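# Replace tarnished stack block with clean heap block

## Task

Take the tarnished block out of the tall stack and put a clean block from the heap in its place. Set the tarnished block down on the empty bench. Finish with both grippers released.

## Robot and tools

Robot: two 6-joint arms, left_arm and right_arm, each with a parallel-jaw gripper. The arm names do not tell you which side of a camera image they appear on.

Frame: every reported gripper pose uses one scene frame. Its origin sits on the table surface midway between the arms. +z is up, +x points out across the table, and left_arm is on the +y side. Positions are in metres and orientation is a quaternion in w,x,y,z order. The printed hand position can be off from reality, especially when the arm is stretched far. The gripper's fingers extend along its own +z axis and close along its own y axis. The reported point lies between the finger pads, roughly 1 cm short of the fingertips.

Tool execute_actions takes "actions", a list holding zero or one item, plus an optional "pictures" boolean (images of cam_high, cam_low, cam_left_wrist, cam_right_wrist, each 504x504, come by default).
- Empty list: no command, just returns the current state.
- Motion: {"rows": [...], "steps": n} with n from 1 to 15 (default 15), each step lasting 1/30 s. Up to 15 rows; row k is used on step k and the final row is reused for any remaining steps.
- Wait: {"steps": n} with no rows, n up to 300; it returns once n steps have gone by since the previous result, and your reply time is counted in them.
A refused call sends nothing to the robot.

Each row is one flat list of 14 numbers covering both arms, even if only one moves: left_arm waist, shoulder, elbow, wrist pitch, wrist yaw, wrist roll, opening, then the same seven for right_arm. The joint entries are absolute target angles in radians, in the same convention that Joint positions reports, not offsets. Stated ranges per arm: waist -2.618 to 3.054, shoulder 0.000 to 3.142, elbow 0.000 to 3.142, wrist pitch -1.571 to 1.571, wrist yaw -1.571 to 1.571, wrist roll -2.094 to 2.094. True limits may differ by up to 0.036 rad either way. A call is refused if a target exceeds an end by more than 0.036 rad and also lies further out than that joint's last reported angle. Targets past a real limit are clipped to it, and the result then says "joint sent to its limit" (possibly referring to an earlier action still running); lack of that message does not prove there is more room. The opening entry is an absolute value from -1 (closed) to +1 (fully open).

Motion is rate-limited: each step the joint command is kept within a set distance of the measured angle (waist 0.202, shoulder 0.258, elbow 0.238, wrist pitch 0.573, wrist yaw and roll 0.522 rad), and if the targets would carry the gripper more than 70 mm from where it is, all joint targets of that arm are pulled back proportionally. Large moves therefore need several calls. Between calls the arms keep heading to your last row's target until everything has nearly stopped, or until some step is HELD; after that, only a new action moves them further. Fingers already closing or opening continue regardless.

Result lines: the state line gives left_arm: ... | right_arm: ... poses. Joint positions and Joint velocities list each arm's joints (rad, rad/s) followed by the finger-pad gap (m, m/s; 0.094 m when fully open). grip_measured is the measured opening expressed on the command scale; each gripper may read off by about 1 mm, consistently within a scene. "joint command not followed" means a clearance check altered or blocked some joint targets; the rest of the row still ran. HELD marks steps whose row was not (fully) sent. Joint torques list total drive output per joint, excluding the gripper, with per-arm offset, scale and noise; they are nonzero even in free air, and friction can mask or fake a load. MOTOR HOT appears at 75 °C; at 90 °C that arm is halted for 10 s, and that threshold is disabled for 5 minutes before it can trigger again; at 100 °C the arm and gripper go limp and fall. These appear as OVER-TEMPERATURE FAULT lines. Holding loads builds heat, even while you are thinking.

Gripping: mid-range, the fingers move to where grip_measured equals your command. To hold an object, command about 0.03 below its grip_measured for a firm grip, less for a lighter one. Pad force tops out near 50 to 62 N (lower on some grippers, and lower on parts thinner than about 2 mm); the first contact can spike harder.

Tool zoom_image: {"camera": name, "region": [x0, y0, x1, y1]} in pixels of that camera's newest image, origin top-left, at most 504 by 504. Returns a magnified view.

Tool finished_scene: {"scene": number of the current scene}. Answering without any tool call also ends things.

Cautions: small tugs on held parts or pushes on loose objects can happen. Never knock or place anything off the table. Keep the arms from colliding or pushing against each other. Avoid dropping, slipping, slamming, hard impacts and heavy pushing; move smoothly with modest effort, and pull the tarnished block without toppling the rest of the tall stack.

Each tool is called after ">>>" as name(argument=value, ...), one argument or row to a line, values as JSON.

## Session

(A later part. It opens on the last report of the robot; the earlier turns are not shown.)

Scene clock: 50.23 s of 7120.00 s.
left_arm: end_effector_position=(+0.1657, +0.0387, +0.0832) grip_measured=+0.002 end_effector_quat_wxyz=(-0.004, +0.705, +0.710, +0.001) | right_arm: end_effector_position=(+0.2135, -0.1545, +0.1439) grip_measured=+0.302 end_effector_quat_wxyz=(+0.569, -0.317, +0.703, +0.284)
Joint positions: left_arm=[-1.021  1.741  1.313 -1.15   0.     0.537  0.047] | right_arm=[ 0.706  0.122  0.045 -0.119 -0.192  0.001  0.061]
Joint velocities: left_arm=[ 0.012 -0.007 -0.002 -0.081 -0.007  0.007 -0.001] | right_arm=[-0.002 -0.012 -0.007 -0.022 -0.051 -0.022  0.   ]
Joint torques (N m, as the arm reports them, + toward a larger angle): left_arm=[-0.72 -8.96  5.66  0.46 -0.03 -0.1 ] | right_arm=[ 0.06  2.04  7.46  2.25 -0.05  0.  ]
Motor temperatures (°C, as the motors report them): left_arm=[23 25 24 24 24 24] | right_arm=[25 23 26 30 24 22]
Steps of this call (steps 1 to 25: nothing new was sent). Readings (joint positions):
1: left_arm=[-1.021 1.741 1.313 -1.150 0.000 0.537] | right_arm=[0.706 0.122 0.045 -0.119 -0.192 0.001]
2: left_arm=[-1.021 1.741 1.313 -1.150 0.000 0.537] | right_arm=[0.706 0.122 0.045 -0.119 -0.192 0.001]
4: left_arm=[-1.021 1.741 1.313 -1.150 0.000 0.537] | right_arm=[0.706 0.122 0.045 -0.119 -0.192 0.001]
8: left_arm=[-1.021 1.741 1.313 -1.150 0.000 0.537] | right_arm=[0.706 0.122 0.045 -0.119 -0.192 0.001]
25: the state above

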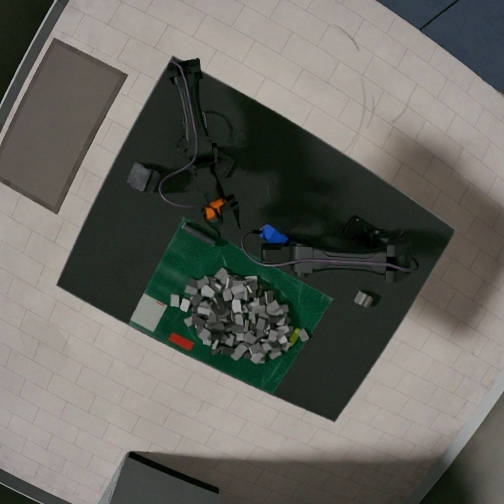

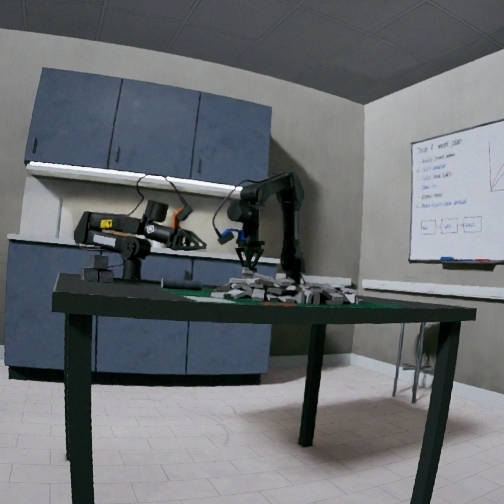

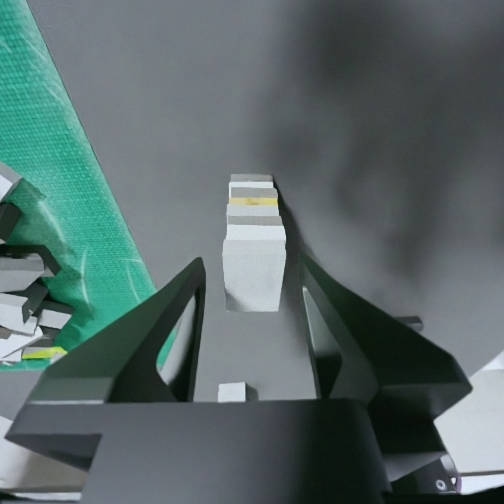

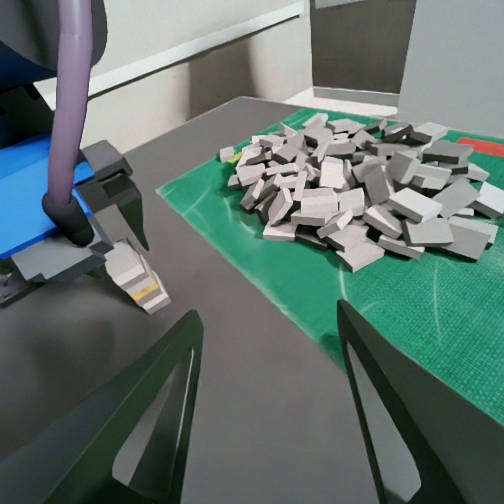

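>>> execute_actions(
  actions=[
    {"rows":[[-1.028,1.72,1.30,-1.135,0,0.53,0,0,1.5,0.7,1.0,-1.5,1.57,0.3]]},
  ],
  pictures=false,
)

>>> execute_actions(
  actions=[
    {"steps":30},
  ],
  pictures=false,
)

>>> execute_actions(
  actions=[
    {"rows":[[-1.028,1.72,1.30,-1.135,0,0.53,0,0,2.15,0.6,1.53,-1.5,1.57,0.3]]},
  ],
  pictures=false,
)

>>> execute_actions(
  actions=[
    {"steps":20},
  ],
)

Scene clock: 55.83 s of 7120.00 s.
left_arm: end_effector_position=(+0.1657, +0.0387, +0.0832) grip_measured=+0.002 end_effector_quat_wxyz=(-0.004, +0.705, +0.710, +0.001) | right_arm: end_effector_position=(+0.2162, -0.1392, +0.2302) grip_measured=+0.302 end_effector_quat_wxyz=(+0.561, -0.246, +0.655, +0.442)
Joint positions: left_arm=[-1.021  1.741  1.313 -1.15   0.     0.537  0.047] | right_arm=[ 0.544  0.331  0.172  0.183 -0.499  0.319  0.061]
Joint velocities: left_arm=[-0.007 -0.002 -0.007  0.007  0.007  0.007 -0.001] | right_arm=[-0.418  0.52   0.393  0.813 -0.813  0.842 -0.   ]
Joint torques (N m, as the arm reports them, + toward a larger angle): left_arm=[-0.72 -8.96  5.63  0.47 -0.03 -0.09] | right_arm=[-0.37  2.41  9.67  2.31 -0.06  0.01]
Motor temperatures (°C, as the motors report them): left_arm=[23 26 23 24 24 24] | right_arm=[25 23 26 31 24 22]
Steps of this call (steps 1 to 90: nothing new was sent; then 2.10 s passed at rest; steps 91 to 105: all 15 steps of this action). Readings (joint positions):
91: left_arm=[-1.021 1.741 1.313 -1.150 0.000 0.537] | right_arm=[0.706 0.122 0.045 -0.118 -0.194 0.004]
92: left_arm=[-1.021 1.741 1.313 -1.150 0.000 0.537] | right_arm=[0.704 0.124 0.045 -0.113 -0.202 0.013]
94: left_arm=[-1.021 1.741 1.313 -1.150 0.000 0.537] | right_arm=[0.689 0.144 0.047 -0.088 -0.230 0.041]
98: left_arm=[-1.021 1.741 1.313 -1.150 0.000 0.537] | right_arm=[0.642 0.206 0.079 -0.015 -0.312 0.127]
105: the state above

Scene clock: 56.83 s of 7120.00 s.
left_arm: end_effector_position=(+0.1657, +0.0387, +0.0832) grip_measured=+0.002 end_effector_quat_wxyz=(-0.004, +0.705, +0.710, +0.001) | right_arm: end_effector_position=(+0.2173, -0.1431, +0.3729) grip_measured=+0.302 end_effector_quat_wxyz=(+0.377, -0.266, +0.596, +0.658)
Joint positions: left_arm=[-1.021  1.741  1.313 -1.15   0.     0.537  0.047] | right_arm=[ 0.142  0.847  0.57   0.869 -1.299  1.205  0.061]
Joint velocities: left_arm=[-0.017 -0.012 -0.012  0.007  0.037  0.022 -0.   ] | right_arm=[-0.383  0.579  0.32   0.271 -0.564  0.857 -0.   ]
Joint torques (N m, as the arm reports them, + toward a larger angle): left_arm=[-0.75 -8.92  5.65  0.46 -0.03 -0.09] | right_arm=[-0.43  0.55  8.86  1.33  0.41 -0.02]
Motor temperatures (°C, as the motors report them): left_arm=[23 26 23 24 24 24] | right_arm=[25 23 27 31 24 22]
Steps of this call (steps 1 to 30: the robot went on to your last target). Readings (joint positions):
1: left_arm=[-1.021 1.741 1.313 -1.150 0.000 0.537] | right_arm=[0.530 0.349 0.185 0.213 -0.526 0.348]
2: left_arm=[-1.021 1.741 1.313 -1.150 0.000 0.537] | right_arm=[0.515 0.368 0.199 0.243 -0.555 0.377]
4: left_arm=[-1.021 1.741 1.313 -1.150 0.000 0.537] | right_arm=[0.487 0.404 0.226 0.302 -0.611 0.435]
8: left_arm=[-1.021 1.741 1.313 -1.150 0.000 0.537] | right_arm=[0.432 0.474 0.280 0.422 -0.724 0.550]
30: the state above

Scene clock: 57.33 s of 7120.00 s.
left_arm: end_effector_position=(+0.1657, +0.0387, +0.0832) grip_measured=+0.002 end_effector_quat_wxyz=(-0.004, +0.705, +0.710, +0.001) | right_arm: end_effector_position=(+0.2575, -0.1549, +0.3425) grip_measured=+0.302 end_effector_quat_wxyz=(+0.311, -0.244, +0.632, +0.666)
Joint positions: left_arm=[-1.021  1.741  1.313 -1.15   0.     0.537  0.047] | right_arm=[ 0.045  1.121  0.584  1.237 -1.444  1.462  0.061]
Joint velocities: left_arm=[-0.012 -0.017  0.007 -0.022  0.007 -0.007  0.   ] | right_arm=[-0.139  0.784 -0.007  0.828 -0.168  0.374  0.001]
Joint torques (N m, as the arm reports them, + toward a larger angle): left_arm=[-0.74 -8.93  5.65  0.47 -0.03 -0.09] | right_arm=[-0.54 -1.4   7.88  1.06  0.49 -0.03]
Motor temperatures (°C, as the motors report them): left_arm=[23 26 23 24 24 24] | right_arm=[25 23 27 30 24 22]
Steps of this call (steps 1 to 15: all 15 steps of this action). Readings (joint positions):
1: left_arm=[-1.021 1.741 1.313 -1.150 0.000 0.537] | right_arm=[0.129 0.868 0.578 0.882 -1.315 1.232]
2: left_arm=[-1.021 1.741 1.313 -1.150 0.000 0.537] | right_arm=[0.119 0.886 0.583 0.897 -1.328 1.258]
4: left_arm=[-1.021 1.741 1.313 -1.150 0.000 0.537] | right_arm=[0.104 0.918 0.584 0.935 -1.352 1.301]
8: left_arm=[-1.021 1.741 1.313 -1.150 0.000 0.537] | right_arm=[0.082 0.978 0.584 1.032 -1.392 1.369]
15: the state above

Scene clock: 58.00 s of 7120.00 s.
left_arm: end_effector_position=(+0.1657, +0.0387, +0.0832) grip_measured=+0.002 end_effector_quat_wxyz=(-0.004, +0.705, +0.710, +0.001) | right_arm: end_effector_position=(+0.3421, -0.1619, +0.2108) grip_measured=+0.302 end_effector_quat_wxyz=(+0.152, -0.095, +0.691, +0.700)
Joint positions: left_arm=[-1.021  1.741  1.313 -1.15   0.     0.537  0.047] | right_arm=[ 0.01   1.723  0.584  1.488 -1.494  1.567  0.061]
Joint velocities: left_arm=[-0.007  0.002 -0.007 -0.037 -0.007 -0.081 -0.   ] | right_arm=[-0.007  0.838  0.002  0.037 -0.11   0.037  0.   ]
Joint torques (N m, as the arm reports them, + toward a larger angle): left_arm=[-0.71 -8.96  5.65  0.46 -0.03 -0.1 ] | right_arm=[-0.66 -6.58  6.01  1.52  0.15 -0.02]
Motor temperatures (°C, as the motors report them): left_arm=[23 26 23 24 24 24] | right_arm=[25 23 27 30 24 22]
Steps of this call (steps 1 to 20: the robot went on to your last target). Readings (joint positions):
1: left_arm=[-1.021 1.741 1.313 -1.150 0.000 0.537] | right_arm=[0.040 1.150 0.584 1.265 -1.450 1.474]
2: left_arm=[-1.021 1.741 1.313 -1.150 0.000 0.537] | right_arm=[0.035 1.180 0.584 1.292 -1.455 1.484]
4: left_arm=[-1.021 1.741 1.313 -1.150 0.000 0.537] | right_arm=[0.028 1.242 0.584 1.338 -1.465 1.504]
8: left_arm=[-1.021 1.741 1.313 -1.150 0.000 0.537] | right_arm=[0.018 1.364 0.584 1.405 -1.480 1.533]
20: the state above

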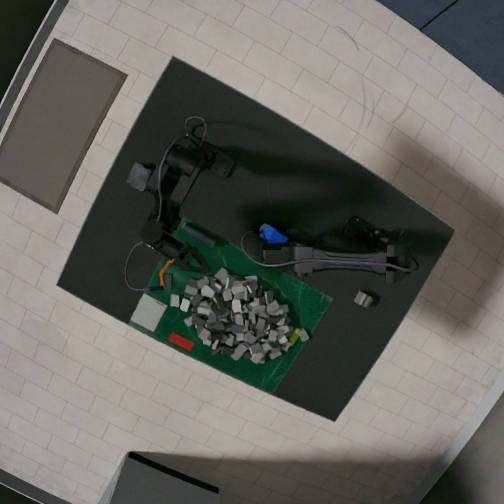

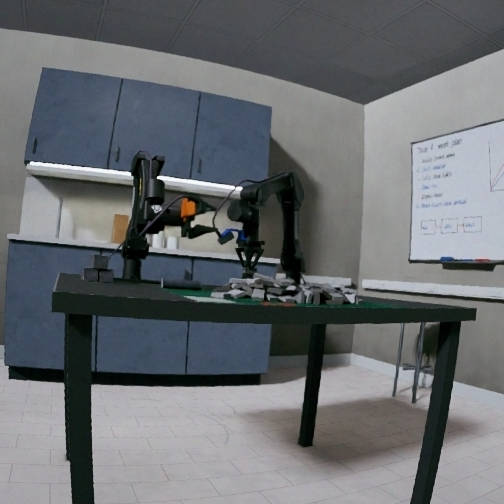

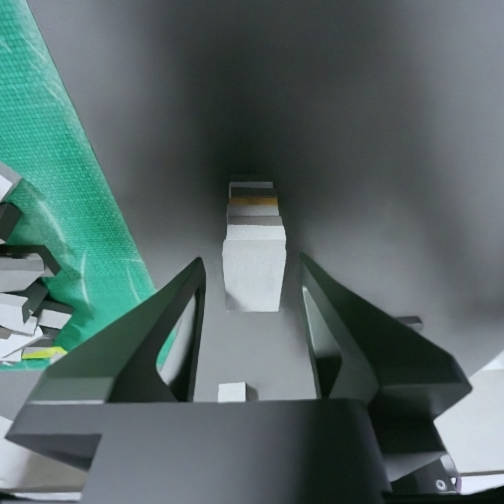

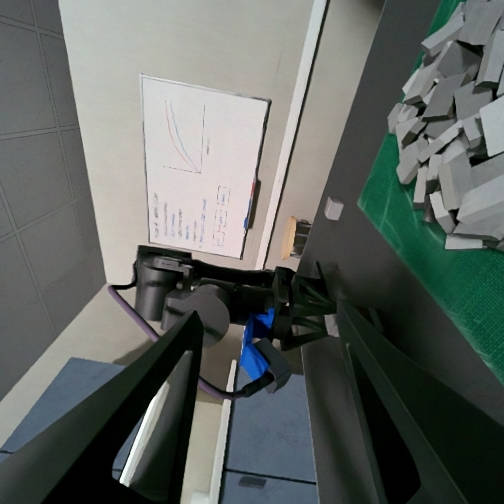

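>>> execute_actions(
  actions=[
    {"steps":30},
  ],
)

>>> zoom_image(
  camera="cam_right_wrist",
  region=[210, 260, 350, 400],
)

Scene clock: 59.77 s of 7120.00 s.
left_arm: end_effector_position=(+0.1657, +0.0387, +0.0832) grip_measured=+0.002 end_effector_quat_wxyz=(-0.004, +0.705, +0.710, +0.001) | right_arm: end_effector_position=(+0.3555, -0.1623, +0.0898) grip_measured=+0.302 end_effector_quat_wxyz=(+0.007, +0.051, +0.707, +0.706)
Joint positions: left_arm=[-1.021  1.741  1.313 -1.15   0.     0.537  0.047] | right_arm=[ 0.009  2.151  0.584  1.509 -1.495  1.576  0.061]
Joint velocities: left_arm=[-0.002  0.007  0.002 -0.037 -0.022  0.037 -0.001] | right_arm=[ 0.002 -0.002  0.002 -0.037 -0.007 -0.022  0.001]
Joint torques (N m, as the arm reports them, + toward a larger angle): left_arm=[-0.76 -8.98  5.64  0.47 -0.03 -0.1 ] | right_arm=[-0.57 -9.4   4.14  1.73 -0.14 -0.05]
Motor temperatures (°C, as the motors report them): left_arm=[23 26 23 24 24 24] | right_arm=[25 23 26 30 24 22]
Steps of this call (steps 1 to 30: the robot went on to your last target; steps 31 to 53: nothing new was sent). Readings (joint positions):
1: left_arm=[-1.021 1.741 1.313 -1.150 0.000 0.537] | right_arm=[0.010 1.753 0.584 1.490 -1.495 1.568]
2: left_arm=[-1.021 1.741 1.313 -1.150 0.000 0.537] | right_arm=[0.010 1.783 0.584 1.493 -1.495 1.569]
4: left_arm=[-1.021 1.741 1.313 -1.150 0.000 0.537] | right_arm=[0.010 1.843 0.584 1.496 -1.495 1.570]
8: left_arm=[-1.021 1.741 1.313 -1.150 0.000 0.537] | right_arm=[0.009 1.963 0.584 1.501 -1.495 1.572]
53: the state above
All arms were judged still, so your last target was given up. Only a new action makes them travel on or press farther. Fingers that are still opening or closing keep moving.

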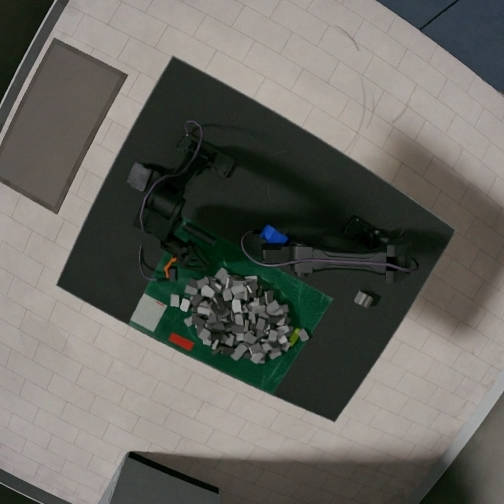

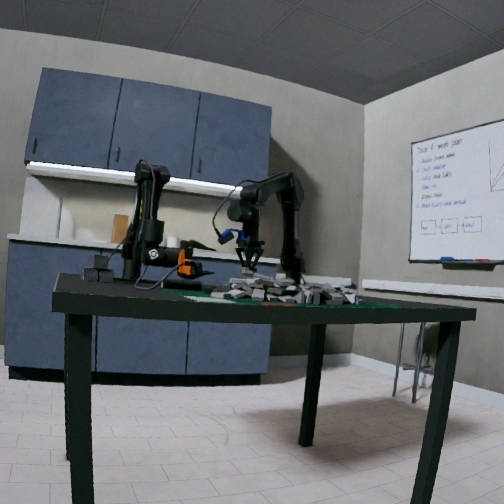

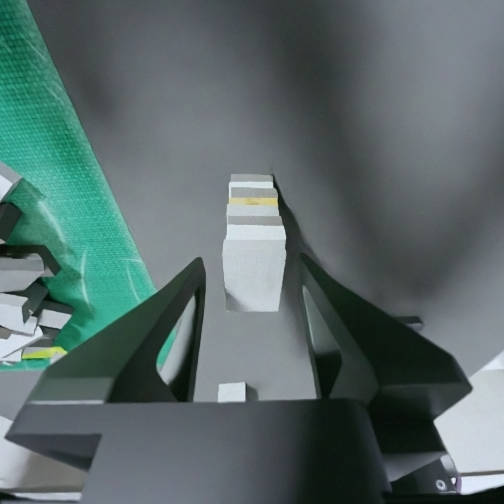

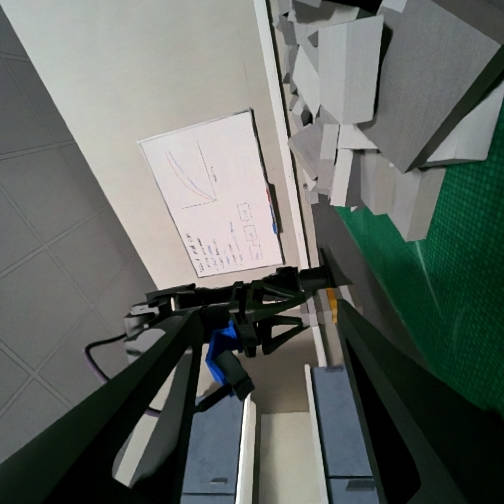

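Region (210, 260, 350, 400) of cam_right_wrist's 504x504 image, scaled by 3.600, with more detail than that image has.

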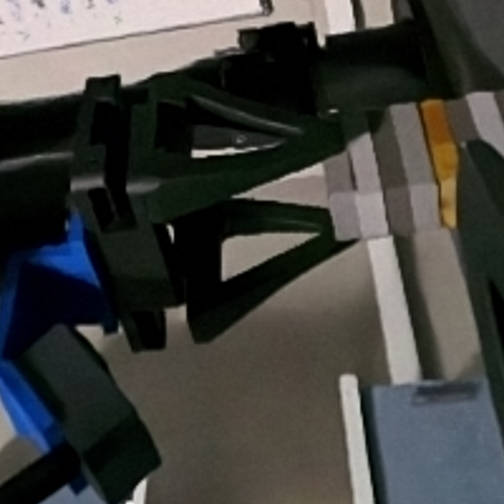

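>>> execute_actions(
  actions=[
    {"rows":[[-1.034,1.75,1.28,-1.11,0,0.53,-0.2,0,2.15,0.6,1.53,-1.5,1.57,0.45],[-1.034,1.755,1.265,-1.09,0,0.53,-0.2,0,2.15,0.6,1.53,-1.5,1.57,0.45],[-1.034,1.76,1.25,-1.07,0,0.53,-0.2,0,2.15,0.6,1.53,-1.5,1.57,0.45],[-1.034,1.762,1.234,-1.05,0,0.53,-0.2,0,2.15,0.6,1.53,-1.5,1.57,0.45]]},
  ],
  pictures=false,
)

>>> execute_actions(
  actions=[
    {"steps":12},
  ],
)

>>> zoom_image(
  camera="cam_right_wrist",
  region=[260, 260, 380, 380],
)

Scene clock: 64.90 s of 7120.00 s.
left_arm: end_effector_position=(+0.1666, +0.0373, +0.0684) grip_measured=-0.198 end_effector_quat_wxyz=(+0.006, +0.705, +0.710, -0.002) | right_arm: end_effector_position=(+0.3555, -0.1623, +0.0898) grip_measured=+0.448 end_effector_quat_wxyz=(+0.007, +0.051, +0.707, +0.706)
Joint positions: left_arm=[-1.021  1.741  1.253 -1.07   0.     0.537  0.038] | right_arm=[ 0.009  2.151  0.584  1.509 -1.495  1.576  0.068]
Joint velocities: left_arm=[ 0.002  0.002 -0.017  0.066  0.022  0.066 -0.   ] | right_arm=[-0.002 -0.007 -0.012  0.037  0.007 -0.007  0.   ]
Joint torques (N m, as the arm reports them, + toward a larger angle): left_arm=[-1.28 -6.2   5.08  0.47 -0.04 -0.09] | right_arm=[-0.56 -9.39  4.14  1.73 -0.13 -0.06]
Motor temperatures (°C, as the motors report them): left_arm=[23 26 23 24 24 24] | right_arm=[25 23 26 30 24 22]
Steps of this call (steps 1 to 90: nothing new was sent; then 1.63 s passed at rest; steps 91 to 105: all 15 steps of this action). Readings (joint positions):
91: left_arm=[-1.021 1.741 1.313 -1.148 0.000 0.537] | right_arm=[0.009 2.151 0.584 1.509 -1.495 1.576]
92: left_arm=[-1.021 1.741 1.309 -1.140 0.000 0.537] | right_arm=[0.009 2.151 0.584 1.509 -1.495 1.576]
94: left_arm=[-1.021 1.741 1.290 -1.112 0.000 0.537] | right_arm=[0.009 2.151 0.584 1.509 -1.495 1.576]
98: left_arm=[-1.021 1.741 1.254 -1.088 0.000 0.537] | right_arm=[0.009 2.151 0.584 1.509 -1.495 1.576]
105: the state above

Scene clock: 65.30 s of 7120.00 s.
left_arm: end_effector_position=(+0.1671, +0.0364, +0.0684) grip_measured=-0.198 end_effector_quat_wxyz=(+0.008, +0.705, +0.710, -0.002) | right_arm: end_effector_position=(+0.3555, -0.1623, +0.0898) grip_measured=+0.448 end_effector_quat_wxyz=(+0.007, +0.051, +0.707, +0.706)
Joint positions: left_arm=[-1.021  1.741  1.253 -1.066  0.     0.537  0.038] | right_arm=[ 0.009  2.151  0.584  1.509 -1.495  1.576  0.068]
Joint velocities: left_arm=[-0.017  0.002 -0.037 -0.037 -0.037 -0.051 -0.   ] | right_arm=[ 0.007 -0.002  0.002 -0.007  0.022  0.007 -0.001]
Joint torques (N m, as the arm reports them, + toward a larger angle): left_arm=[-1.3  -6.17  5.17  0.52 -0.03 -0.09] | right_arm=[-0.56 -9.4   4.15  1.73 -0.13 -0.05]
Motor temperatures (°C, as the motors report them): left_arm=[23 26 23 24 24 24] | right_arm=[25 23 26 30 24 22]
Steps of this call (steps 1 to 12: the robot went on to your last target). Readings (joint positions):
1: left_arm=[-1.021 1.741 1.253 -1.069 0.000 0.537] | right_arm=[0.009 2.151 0.584 1.509 -1.495 1.576]
2: left_arm=[-1.021 1.741 1.253 -1.068 0.000 0.537] | right_arm=[0.009 2.151 0.584 1.509 -1.495 1.576]
4: left_arm=[-1.021 1.741 1.253 -1.067 0.000 0.537] | right_arm=[0.009 2.151 0.584 1.509 -1.495 1.576]
8: left_arm=[-1.021 1.741 1.253 -1.066 0.000 0.537] | right_arm=[0.009 2.151 0.584 1.509 -1.495 1.576]
12: the state above

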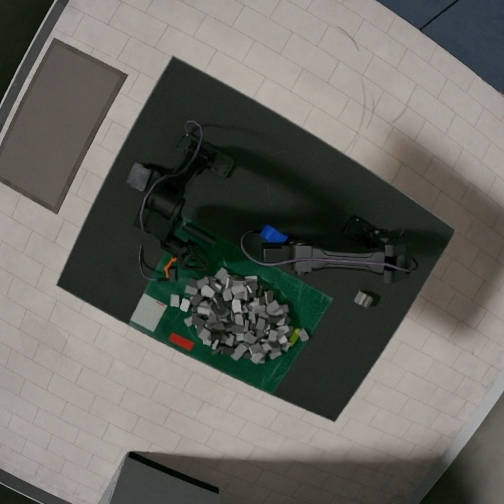

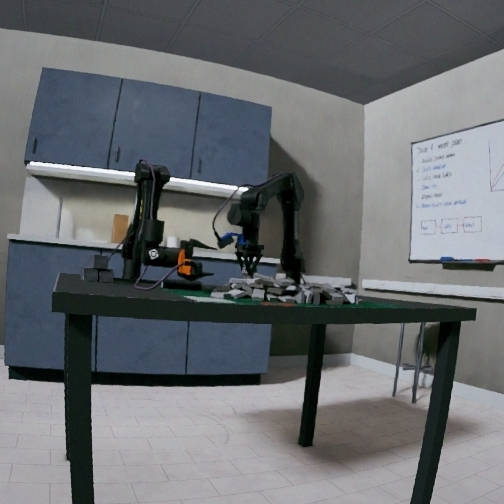

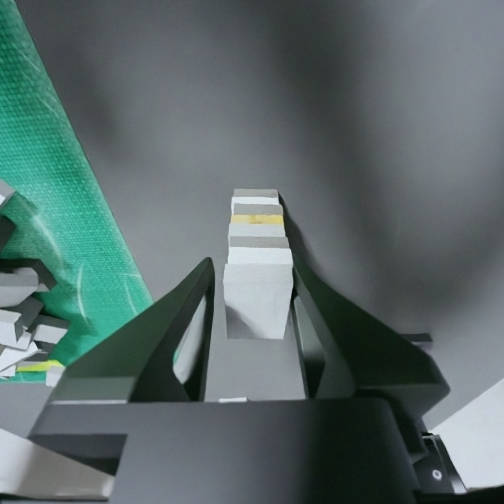

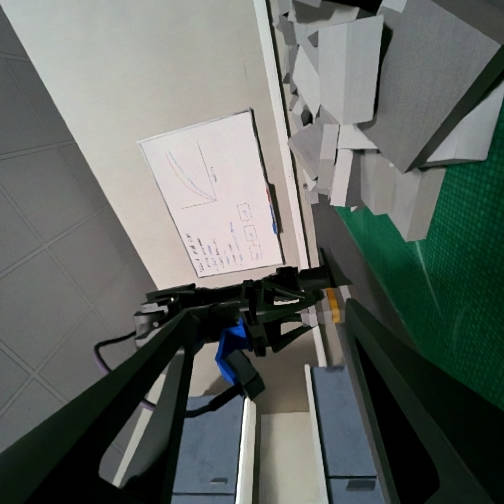

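Region (260, 260, 380, 380) of cam_right_wrist's 504x504 image, scaled by 4.200, with more detail than that image has.

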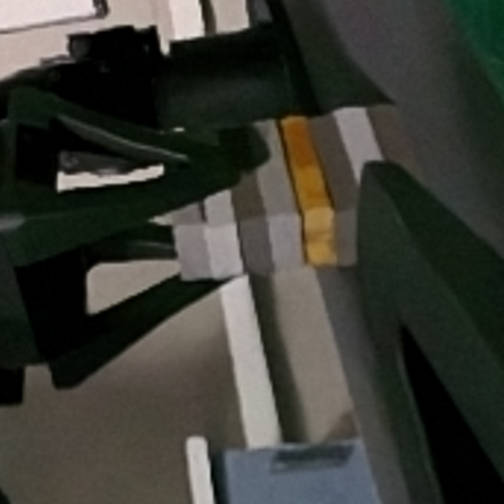

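>>> execute_actions(
  actions=[
    {"rows":[[-1.04,1.745,1.218,-1.05,0,0.53,-0.3,0,2.15,0.6,1.53,-1.5,1.57,0.45]]},
  ],
)

>>> zoom_image(
  camera="cam_right_wrist",
  region=[260, 260, 380, 380],
)

Scene clock: 67.97 s of 7120.00 s.
left_arm: end_effector_position=(+0.1627, +0.0373, +0.0657) grip_measured=-0.298 end_effector_quat_wxyz=(+0.003, +0.708, +0.706, -0.001) | right_arm: end_effector_position=(+0.3555, -0.1623, +0.0898) grip_measured=+0.448 end_effector_quat_wxyz=(+0.007, +0.051, +0.707, +0.706)
Joint positions: left_arm=[-1.031  1.741  1.242 -1.064  0.001  0.537  0.033] | right_arm=[ 0.009  2.151  0.584  1.509 -1.495  1.576  0.068]
Joint velocities: left_arm=[ 0.002  0.012  0.002 -0.037  0.022 -0.007 -0.   ] | right_arm=[-0.007  0.012 -0.002  0.007  0.066 -0.022  0.001]
Joint torques (N m, as the arm reports them, + toward a larger angle): left_arm=[-0.74 -7.25  4.65  0.48 -0.04 -0.09] | right_arm=[-0.55 -9.4   4.15  1.73 -0.13 -0.05]
Motor temperatures (°C, as the motors report them): left_arm=[23 26 23 24 24 24] | right_arm=[25 24 26 30 24 22]
Steps of this call (steps 1 to 15: the robot went on to your last target; steps 16 to 65: nothing new was sent; steps 66 to 80: all 15 steps of this action). Readings (joint positions):
66: left_arm=[-1.022 1.741 1.253 -1.066 0.001 0.537] | right_arm=[0.009 2.151 0.584 1.509 -1.495 1.576]
67: left_arm=[-1.025 1.741 1.251 -1.066 0.001 0.537] | right_arm=[0.009 2.151 0.584 1.509 -1.495 1.576]
69: left_arm=[-1.030 1.741 1.245 -1.065 0.001 0.537] | right_arm=[0.009 2.151 0.584 1.509 -1.495 1.576]
73: left_arm=[-1.031 1.741 1.242 -1.064 0.001 0.537] | right_arm=[0.009 2.151 0.584 1.509 -1.495 1.576]
80: the state above

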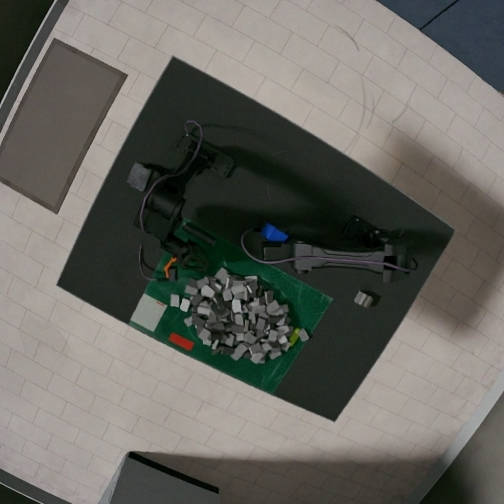

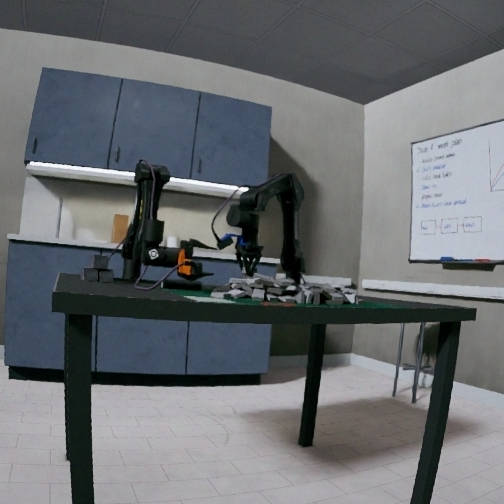

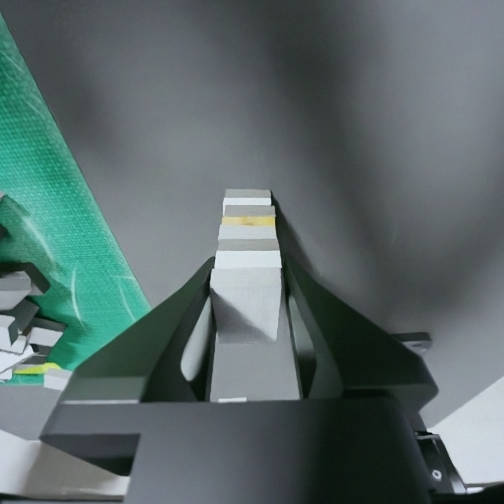

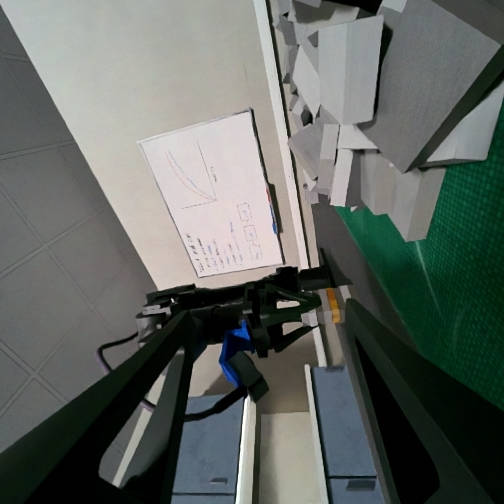

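Region (260, 260, 380, 380) of cam_right_wrist's 504x504 image, scaled by 4.200, with more detail than that image has.

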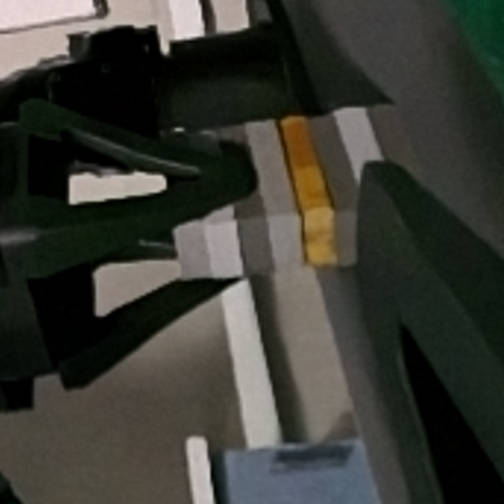

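>>> execute_actions(
  actions=[
    {"rows":[[-1.03,1.765,1.218,-1.03,0,0.53,-0.27,0,2.15,0.6,1.53,-1.5,1.57,0.45],[-1.03,1.77,1.21,-1.016,0,0.53,-0.27,0,2.15,0.6,1.53,-1.5,1.57,0.45],[-1.03,1.777,1.202,-1.016,0,0.53,-0.27,0,2.15,0.6,1.53,-1.5,1.57,0.45]]},
  ],
)

>>> zoom_image(
  camera="cam_right_wrist",
  region=[260, 260, 380, 380],
)

Scene clock: 73.77 s of 7120.00 s.
left_arm: end_effector_position=(+0.1633, +0.0363, +0.0565) grip_measured=-0.272 end_effector_quat_wxyz=(+0.002, +0.708, +0.706, -0.001) | right_arm: end_effector_position=(+0.3555, -0.1623, +0.0898) grip_measured=+0.448 end_effector_quat_wxyz=(+0.007, +0.051, +0.707, +0.706)
Joint positions: left_arm=[-1.031  1.758  1.224 -1.033  0.001  0.537  0.034] | right_arm=[ 0.009  2.151  0.584  1.509 -1.495  1.576  0.068]
Joint velocities: left_arm=[-0.012 -0.007 -0.002 -0.007 -0.037 -0.007 -0.   ] | right_arm=[-0.002  0.002 -0.007 -0.022 -0.007 -0.007 -0.001]
Joint torques (N m, as the arm reports them, + toward a larger angle): left_arm=[ 0.02 -6.36  4.6   0.47 -0.04 -0.09] | right_arm=[-0.55 -9.38  4.15  1.73 -0.14 -0.05]
Motor temperatures (°C, as the motors report them): left_arm=[23 26 23 24 24 24] | right_arm=[25 24 26 30 24 22]
Steps of this call (steps 1 to 15: the robot went on to your last target; steps 16 to 90: nothing new was sent; then 2.30 s passed at rest; steps 91 to 105: all 15 steps of this action). Readings (joint positions):
91: left_arm=[-1.031 1.741 1.242 -1.062 0.001 0.537] | right_arm=[0.009 2.151 0.584 1.509 -1.495 1.576]
92: left_arm=[-1.031 1.741 1.242 -1.058 0.001 0.537] | right_arm=[0.009 2.151 0.584 1.509 -1.495 1.576]
94: left_arm=[-1.031 1.743 1.238 -1.045 0.001 0.537] | right_arm=[0.009 2.151 0.584 1.509 -1.495 1.576]
98: left_arm=[-1.031 1.755 1.227 -1.036 0.001 0.537] | right_arm=[0.009 2.151 0.584 1.509 -1.495 1.576]
105: the state above

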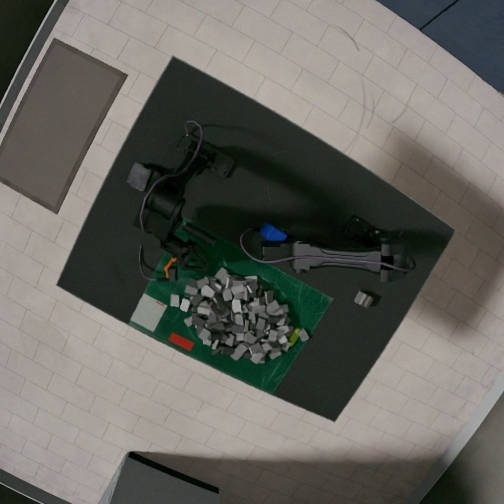

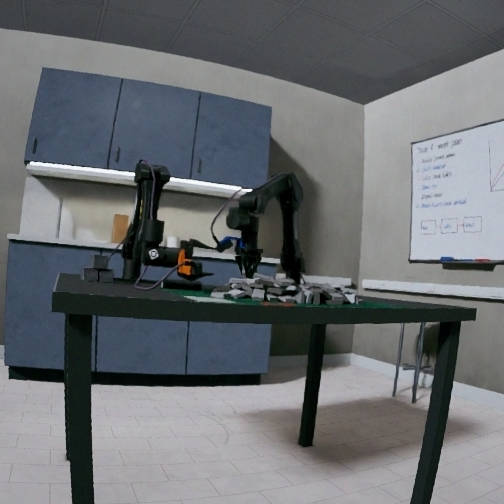

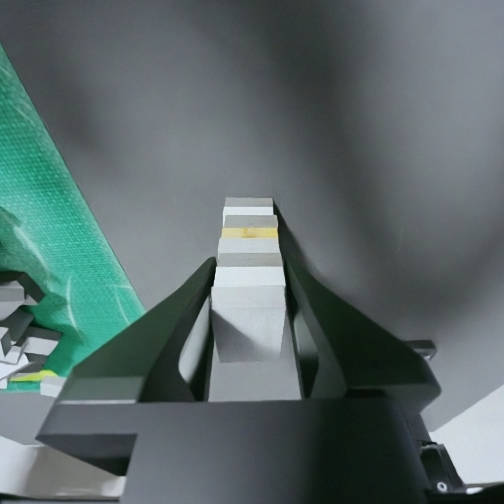

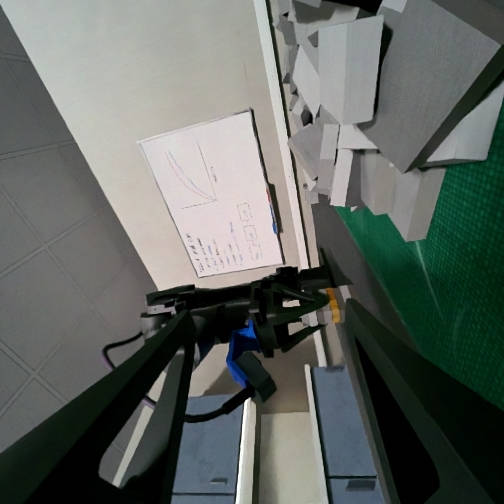

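Region (260, 260, 380, 380) of cam_right_wrist's 504x504 image, scaled by 4.200, with more detail than that image has.

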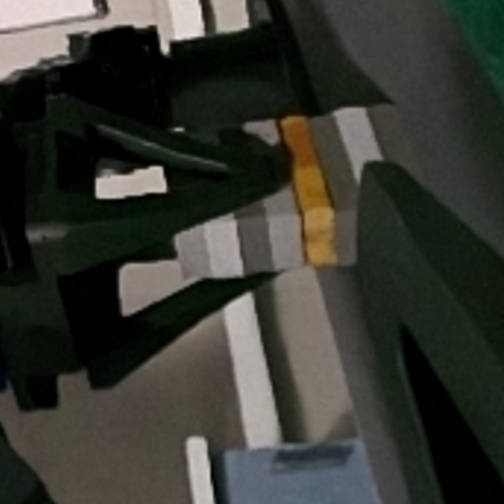

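>>> execute_actions(
  actions=[
    {"rows":[[-1.03,1.78,1.2,-0.995,0,0.53,-0.27,0,2.15,0.6,1.53,-1.5,1.57,0.45],[-1.03,1.783,1.19,-0.975,0,0.53,-0.27,0,2.15,0.6,1.53,-1.5,1.57,0.45],[-1.03,1.788,1.175,-0.975,0,0.53,-0.27,0,2.15,0.6,1.53,-1.5,1.57,0.45]]},
  ],
  pictures=false,
)

>>> execute_actions(
  actions=[
    {"rows":[[-1.03,1.78,1.185,-0.975,0,0.53,-0.35,0,2.15,0.6,1.53,-1.5,1.57,0.45],[-1.03,1.78,1.185,-0.975,0,0.53,-0.4,0,2.15,0.6,1.53,-1.5,1.57,0.45],[-1.03,1.78,1.185,-0.975,0,0.53,-0.45,0,2.15,0.6,1.53,-1.5,1.57,0.45]]},
  ],
)

>>> zoom_image(
  camera="cam_right_wrist",
  region=[260, 260, 380, 380],
)

Scene clock: 78.37 s of 7120.00 s.
left_arm: end_effector_position=(+0.1636, +0.0357, +0.0470) grip_measured=-0.272 end_effector_quat_wxyz=(+0.003, +0.708, +0.706, -0.001) | right_arm: end_effector_position=(+0.3555, -0.1623, +0.0898) grip_measured=+0.448 end_effector_quat_wxyz=(+0.007, +0.051, +0.707, +0.706)
Joint positions: left_arm=[-1.031  1.769  1.197 -0.992  0.001  0.537  0.034] | right_arm=[ 0.009  2.151  0.584  1.509 -1.495  1.576  0.068]
Joint velocities: left_arm=[-0.012 -0.032 -0.007 -0.037 -0.022 -0.037 -0.001] | right_arm=[-0.007 -0.007 -0.002  0.022 -0.051 -0.081  0.001]
Joint torques (N m, as the arm reports them, + toward a larger angle): left_arm=[ 0.01 -6.43  4.64  0.52 -0.04 -0.09] | right_arm=[-0.56 -9.39  4.15  1.74 -0.14 -0.05]
Motor temperatures (°C, as the motors report them): left_arm=[23 25 23 24 24 24] | right_arm=[25 24 26 30 24 22]
Steps of this call (steps 1 to 15: the robot went on to your last target; steps 16 to 90: nothing new was sent; then 1.10 s passed at rest; steps 91 to 105: all 15 steps of this action). Readings (joint positions):
91: left_arm=[-1.031 1.758 1.224 -1.029 0.001 0.537] | right_arm=[0.009 2.151 0.584 1.509 -1.495 1.576]
92: left_arm=[-1.031 1.758 1.224 -1.024 0.001 0.537] | right_arm=[0.009 2.151 0.584 1.509 -1.495 1.576]
94: left_arm=[-1.031 1.758 1.214 -1.006 0.001 0.537] | right_arm=[0.009 2.151 0.584 1.509 -1.495 1.576]
98: left_arm=[-1.031 1.765 1.199 -0.998 0.001 0.537] | right_arm=[0.009 2.151 0.584 1.509 -1.495 1.576]
105: the state above

Scene clock: 78.87 s of 7120.00 s.
left_arm: end_effector_position=(+0.1643, +0.0352, +0.0470) grip_measured=-0.420 end_effector_quat_wxyz=(+0.005, +0.708, +0.706, -0.001) | right_arm: end_effector_position=(+0.3555, -0.1623, +0.0898) grip_measured=+0.448 end_effector_quat_wxyz=(+0.007, +0.051, +0.707, +0.706)
Joint positions: left_arm=[-1.031  1.769  1.197 -0.989 -0.001  0.537  0.027] | right_arm=[ 0.009  2.151  0.584  1.509 -1.495  1.576  0.068]
Joint velocities: left_arm=[-0.007  0.012  0.012  0.081 -0.007 -0.007  0.001] | right_arm=[ 0.007 -0.002 -0.012  0.066 -0.022  0.081  0.001]
Joint torques (N m, as the arm reports them, + toward a larger angle): left_arm=[ 0.01 -6.93  5.54  0.49 -0.04 -0.08] | right_arm=[-0.55 -9.39  4.16  1.73 -0.13 -0.05]
Motor temperatures (°C, as the motors report them): left_arm=[23 25 23 24 24 24] | right_arm=[25 24 26 30 24 22]
Steps of this call (steps 1 to 15: all 15 steps of this action). Readings (joint positions):
1: left_arm=[-1.031 1.769 1.197 -0.991 0.001 0.537] | right_arm=[0.009 2.151 0.584 1.509 -1.495 1.576]
2: left_arm=[-1.031 1.769 1.197 -0.990 -0.002 0.537] | right_arm=[0.009 2.151 0.584 1.509 -1.495 1.576]
4: left_arm=[-1.031 1.769 1.197 -0.989 -0.002 0.537] | right_arm=[0.009 2.151 0.584 1.509 -1.495 1.576]
8: left_arm=[-1.031 1.769 1.197 -0.989 -0.001 0.537] | right_arm=[0.009 2.151 0.584 1.509 -1.495 1.576]
15: the state above

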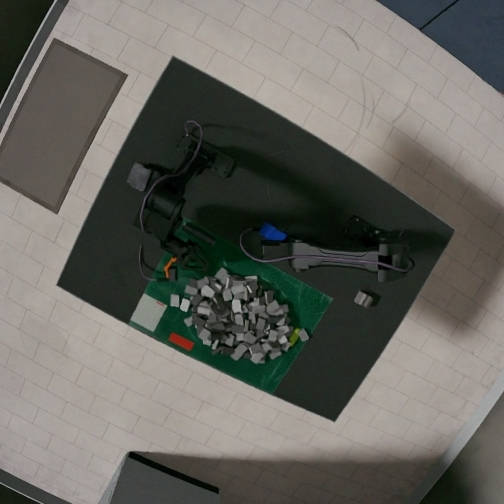

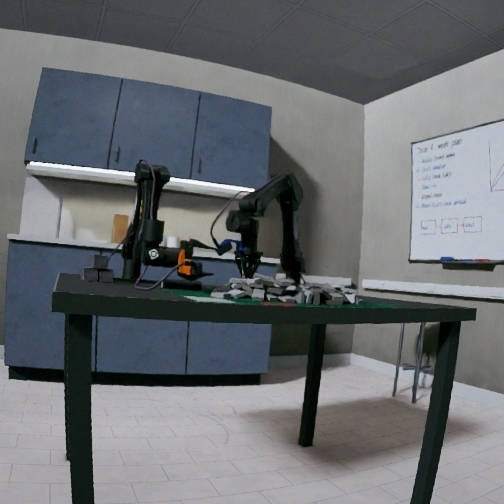

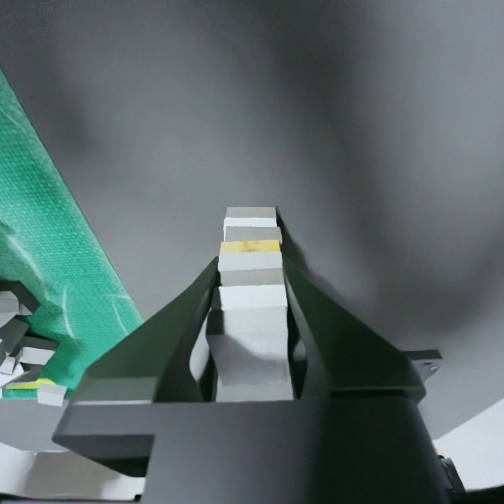

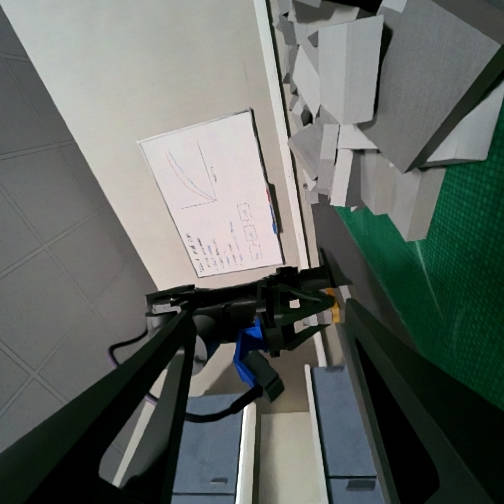

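Region (260, 260, 380, 380) of cam_right_wrist's 504x504 image, scaled by 4.200, with more detail than that image has.

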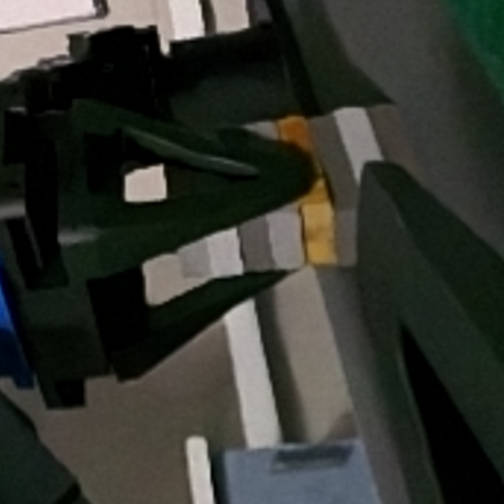

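Gripped. Lift.

>>> execute_actions(
  actions=[
    {"rows":[[-1.03,1.75,1.215,-1.01,0,0.53,-0.455,0,2.15,0.6,1.53,-1.5,1.57,0.45],[-1.03,1.745,1.225,-1.03,0,0.53,-0.455,0,2.15,0.6,1.53,-1.5,1.57,0.45],[-1.03,1.74,1.235,-1.045,0,0.53,-0.455,0,2.15,0.6,1.53,-1.5,1.57,0.45],[-1.03,1.735,1.245,-1.06,0,0.53,-0.455,0,2.15,0.6,1.53,-1.5,1.57,0.45],[-1.03,1.73,1.26,-1.075,0,0.53,-0.455,0,2.15,0.6,1.53,-1.5,1.57,0.45]]},
  ],
)

>>> zoom_image(
  camera="cam_right_wrist",
  region=[260, 260, 380, 380],
)

Scene clock: 82.97 s of 7120.00 s.
left_arm: end_effector_position=(+0.1609, +0.0410, +0.0522) grip_measured=-0.420 end_effector_quat_wxyz=(-0.011, +0.708, +0.706, +0.003) | right_arm: end_effector_position=(+0.3555, -0.1623, +0.0898) grip_measured=+0.448 end_effector_quat_wxyz=(+0.007, +0.051, +0.707, +0.706)
Joint positions: left_arm=[-1.031  1.769  1.219 -1.044 -0.001  0.537  0.027] | right_arm=[ 0.009  2.151  0.584  1.509 -1.495  1.576  0.068]
Joint velocities: left_arm=[ 0.002 -0.007  0.002 -0.051  0.022 -0.095  0.001] | right_arm=[-0.007 -0.012  0.007 -0.037  0.037 -0.007 -0.   ]
Joint torques (N m, as the arm reports them, + toward a larger angle): left_arm=[  0.05 -10.2    9.97   0.05  -0.03  -0.08] | right_arm=[-0.58 -9.39  4.15  1.73 -0.13 -0.05]
Motor temperatures (°C, as the motors report them): left_arm=[23 25 23 24 24 24] | right_arm=[25 24 25 30 24 22]
Steps of this call (steps 1 to 15: the robot went on to your last target; steps 16 to 90: nothing new was sent; then 0.60 s passed at rest; steps 91 to 105: all 15 steps of this action). Readings (joint positions):
91: left_arm=[-1.031 1.769 1.197 -0.989 -0.001 0.537] | right_arm=[0.009 2.151 0.584 1.509 -1.495 1.576]
92: left_arm=[-1.031 1.769 1.197 -0.989 -0.001 0.537] | right_arm=[0.009 2.151 0.584 1.509 -1.495 1.576]
94: left_arm=[-1.031 1.769 1.200 -0.994 -0.001 0.537] | right_arm=[0.009 2.151 0.584 1.509 -1.495 1.576]
98: left_arm=[-1.031 1.769 1.216 -1.028 -0.001 0.537] | right_arm=[0.009 2.151 0.584 1.509 -1.495 1.576]
105: the state above

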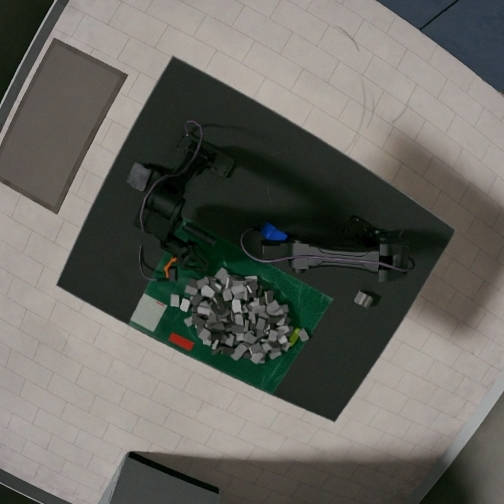

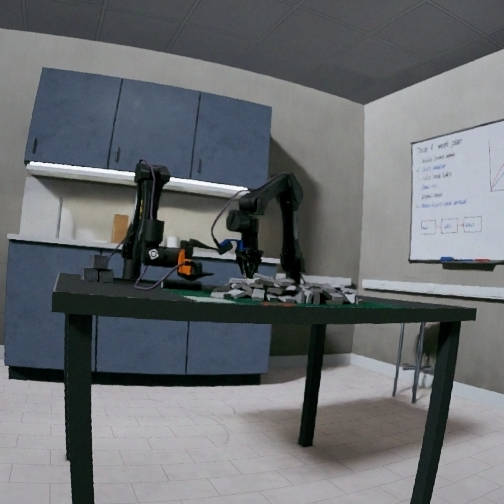

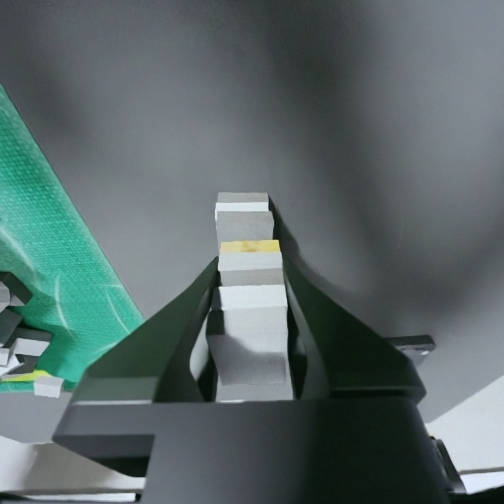

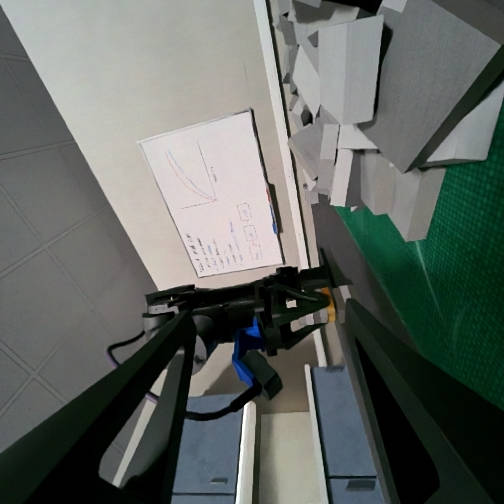

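Region (260, 260, 380, 380) of cam_right_wrist's 504x504 image, scaled by 4.200, with more detail than that image has.

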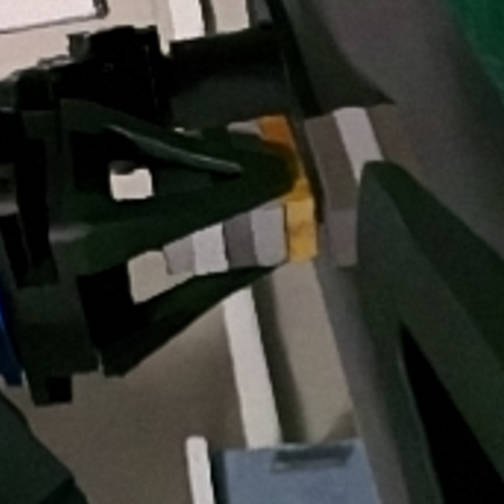

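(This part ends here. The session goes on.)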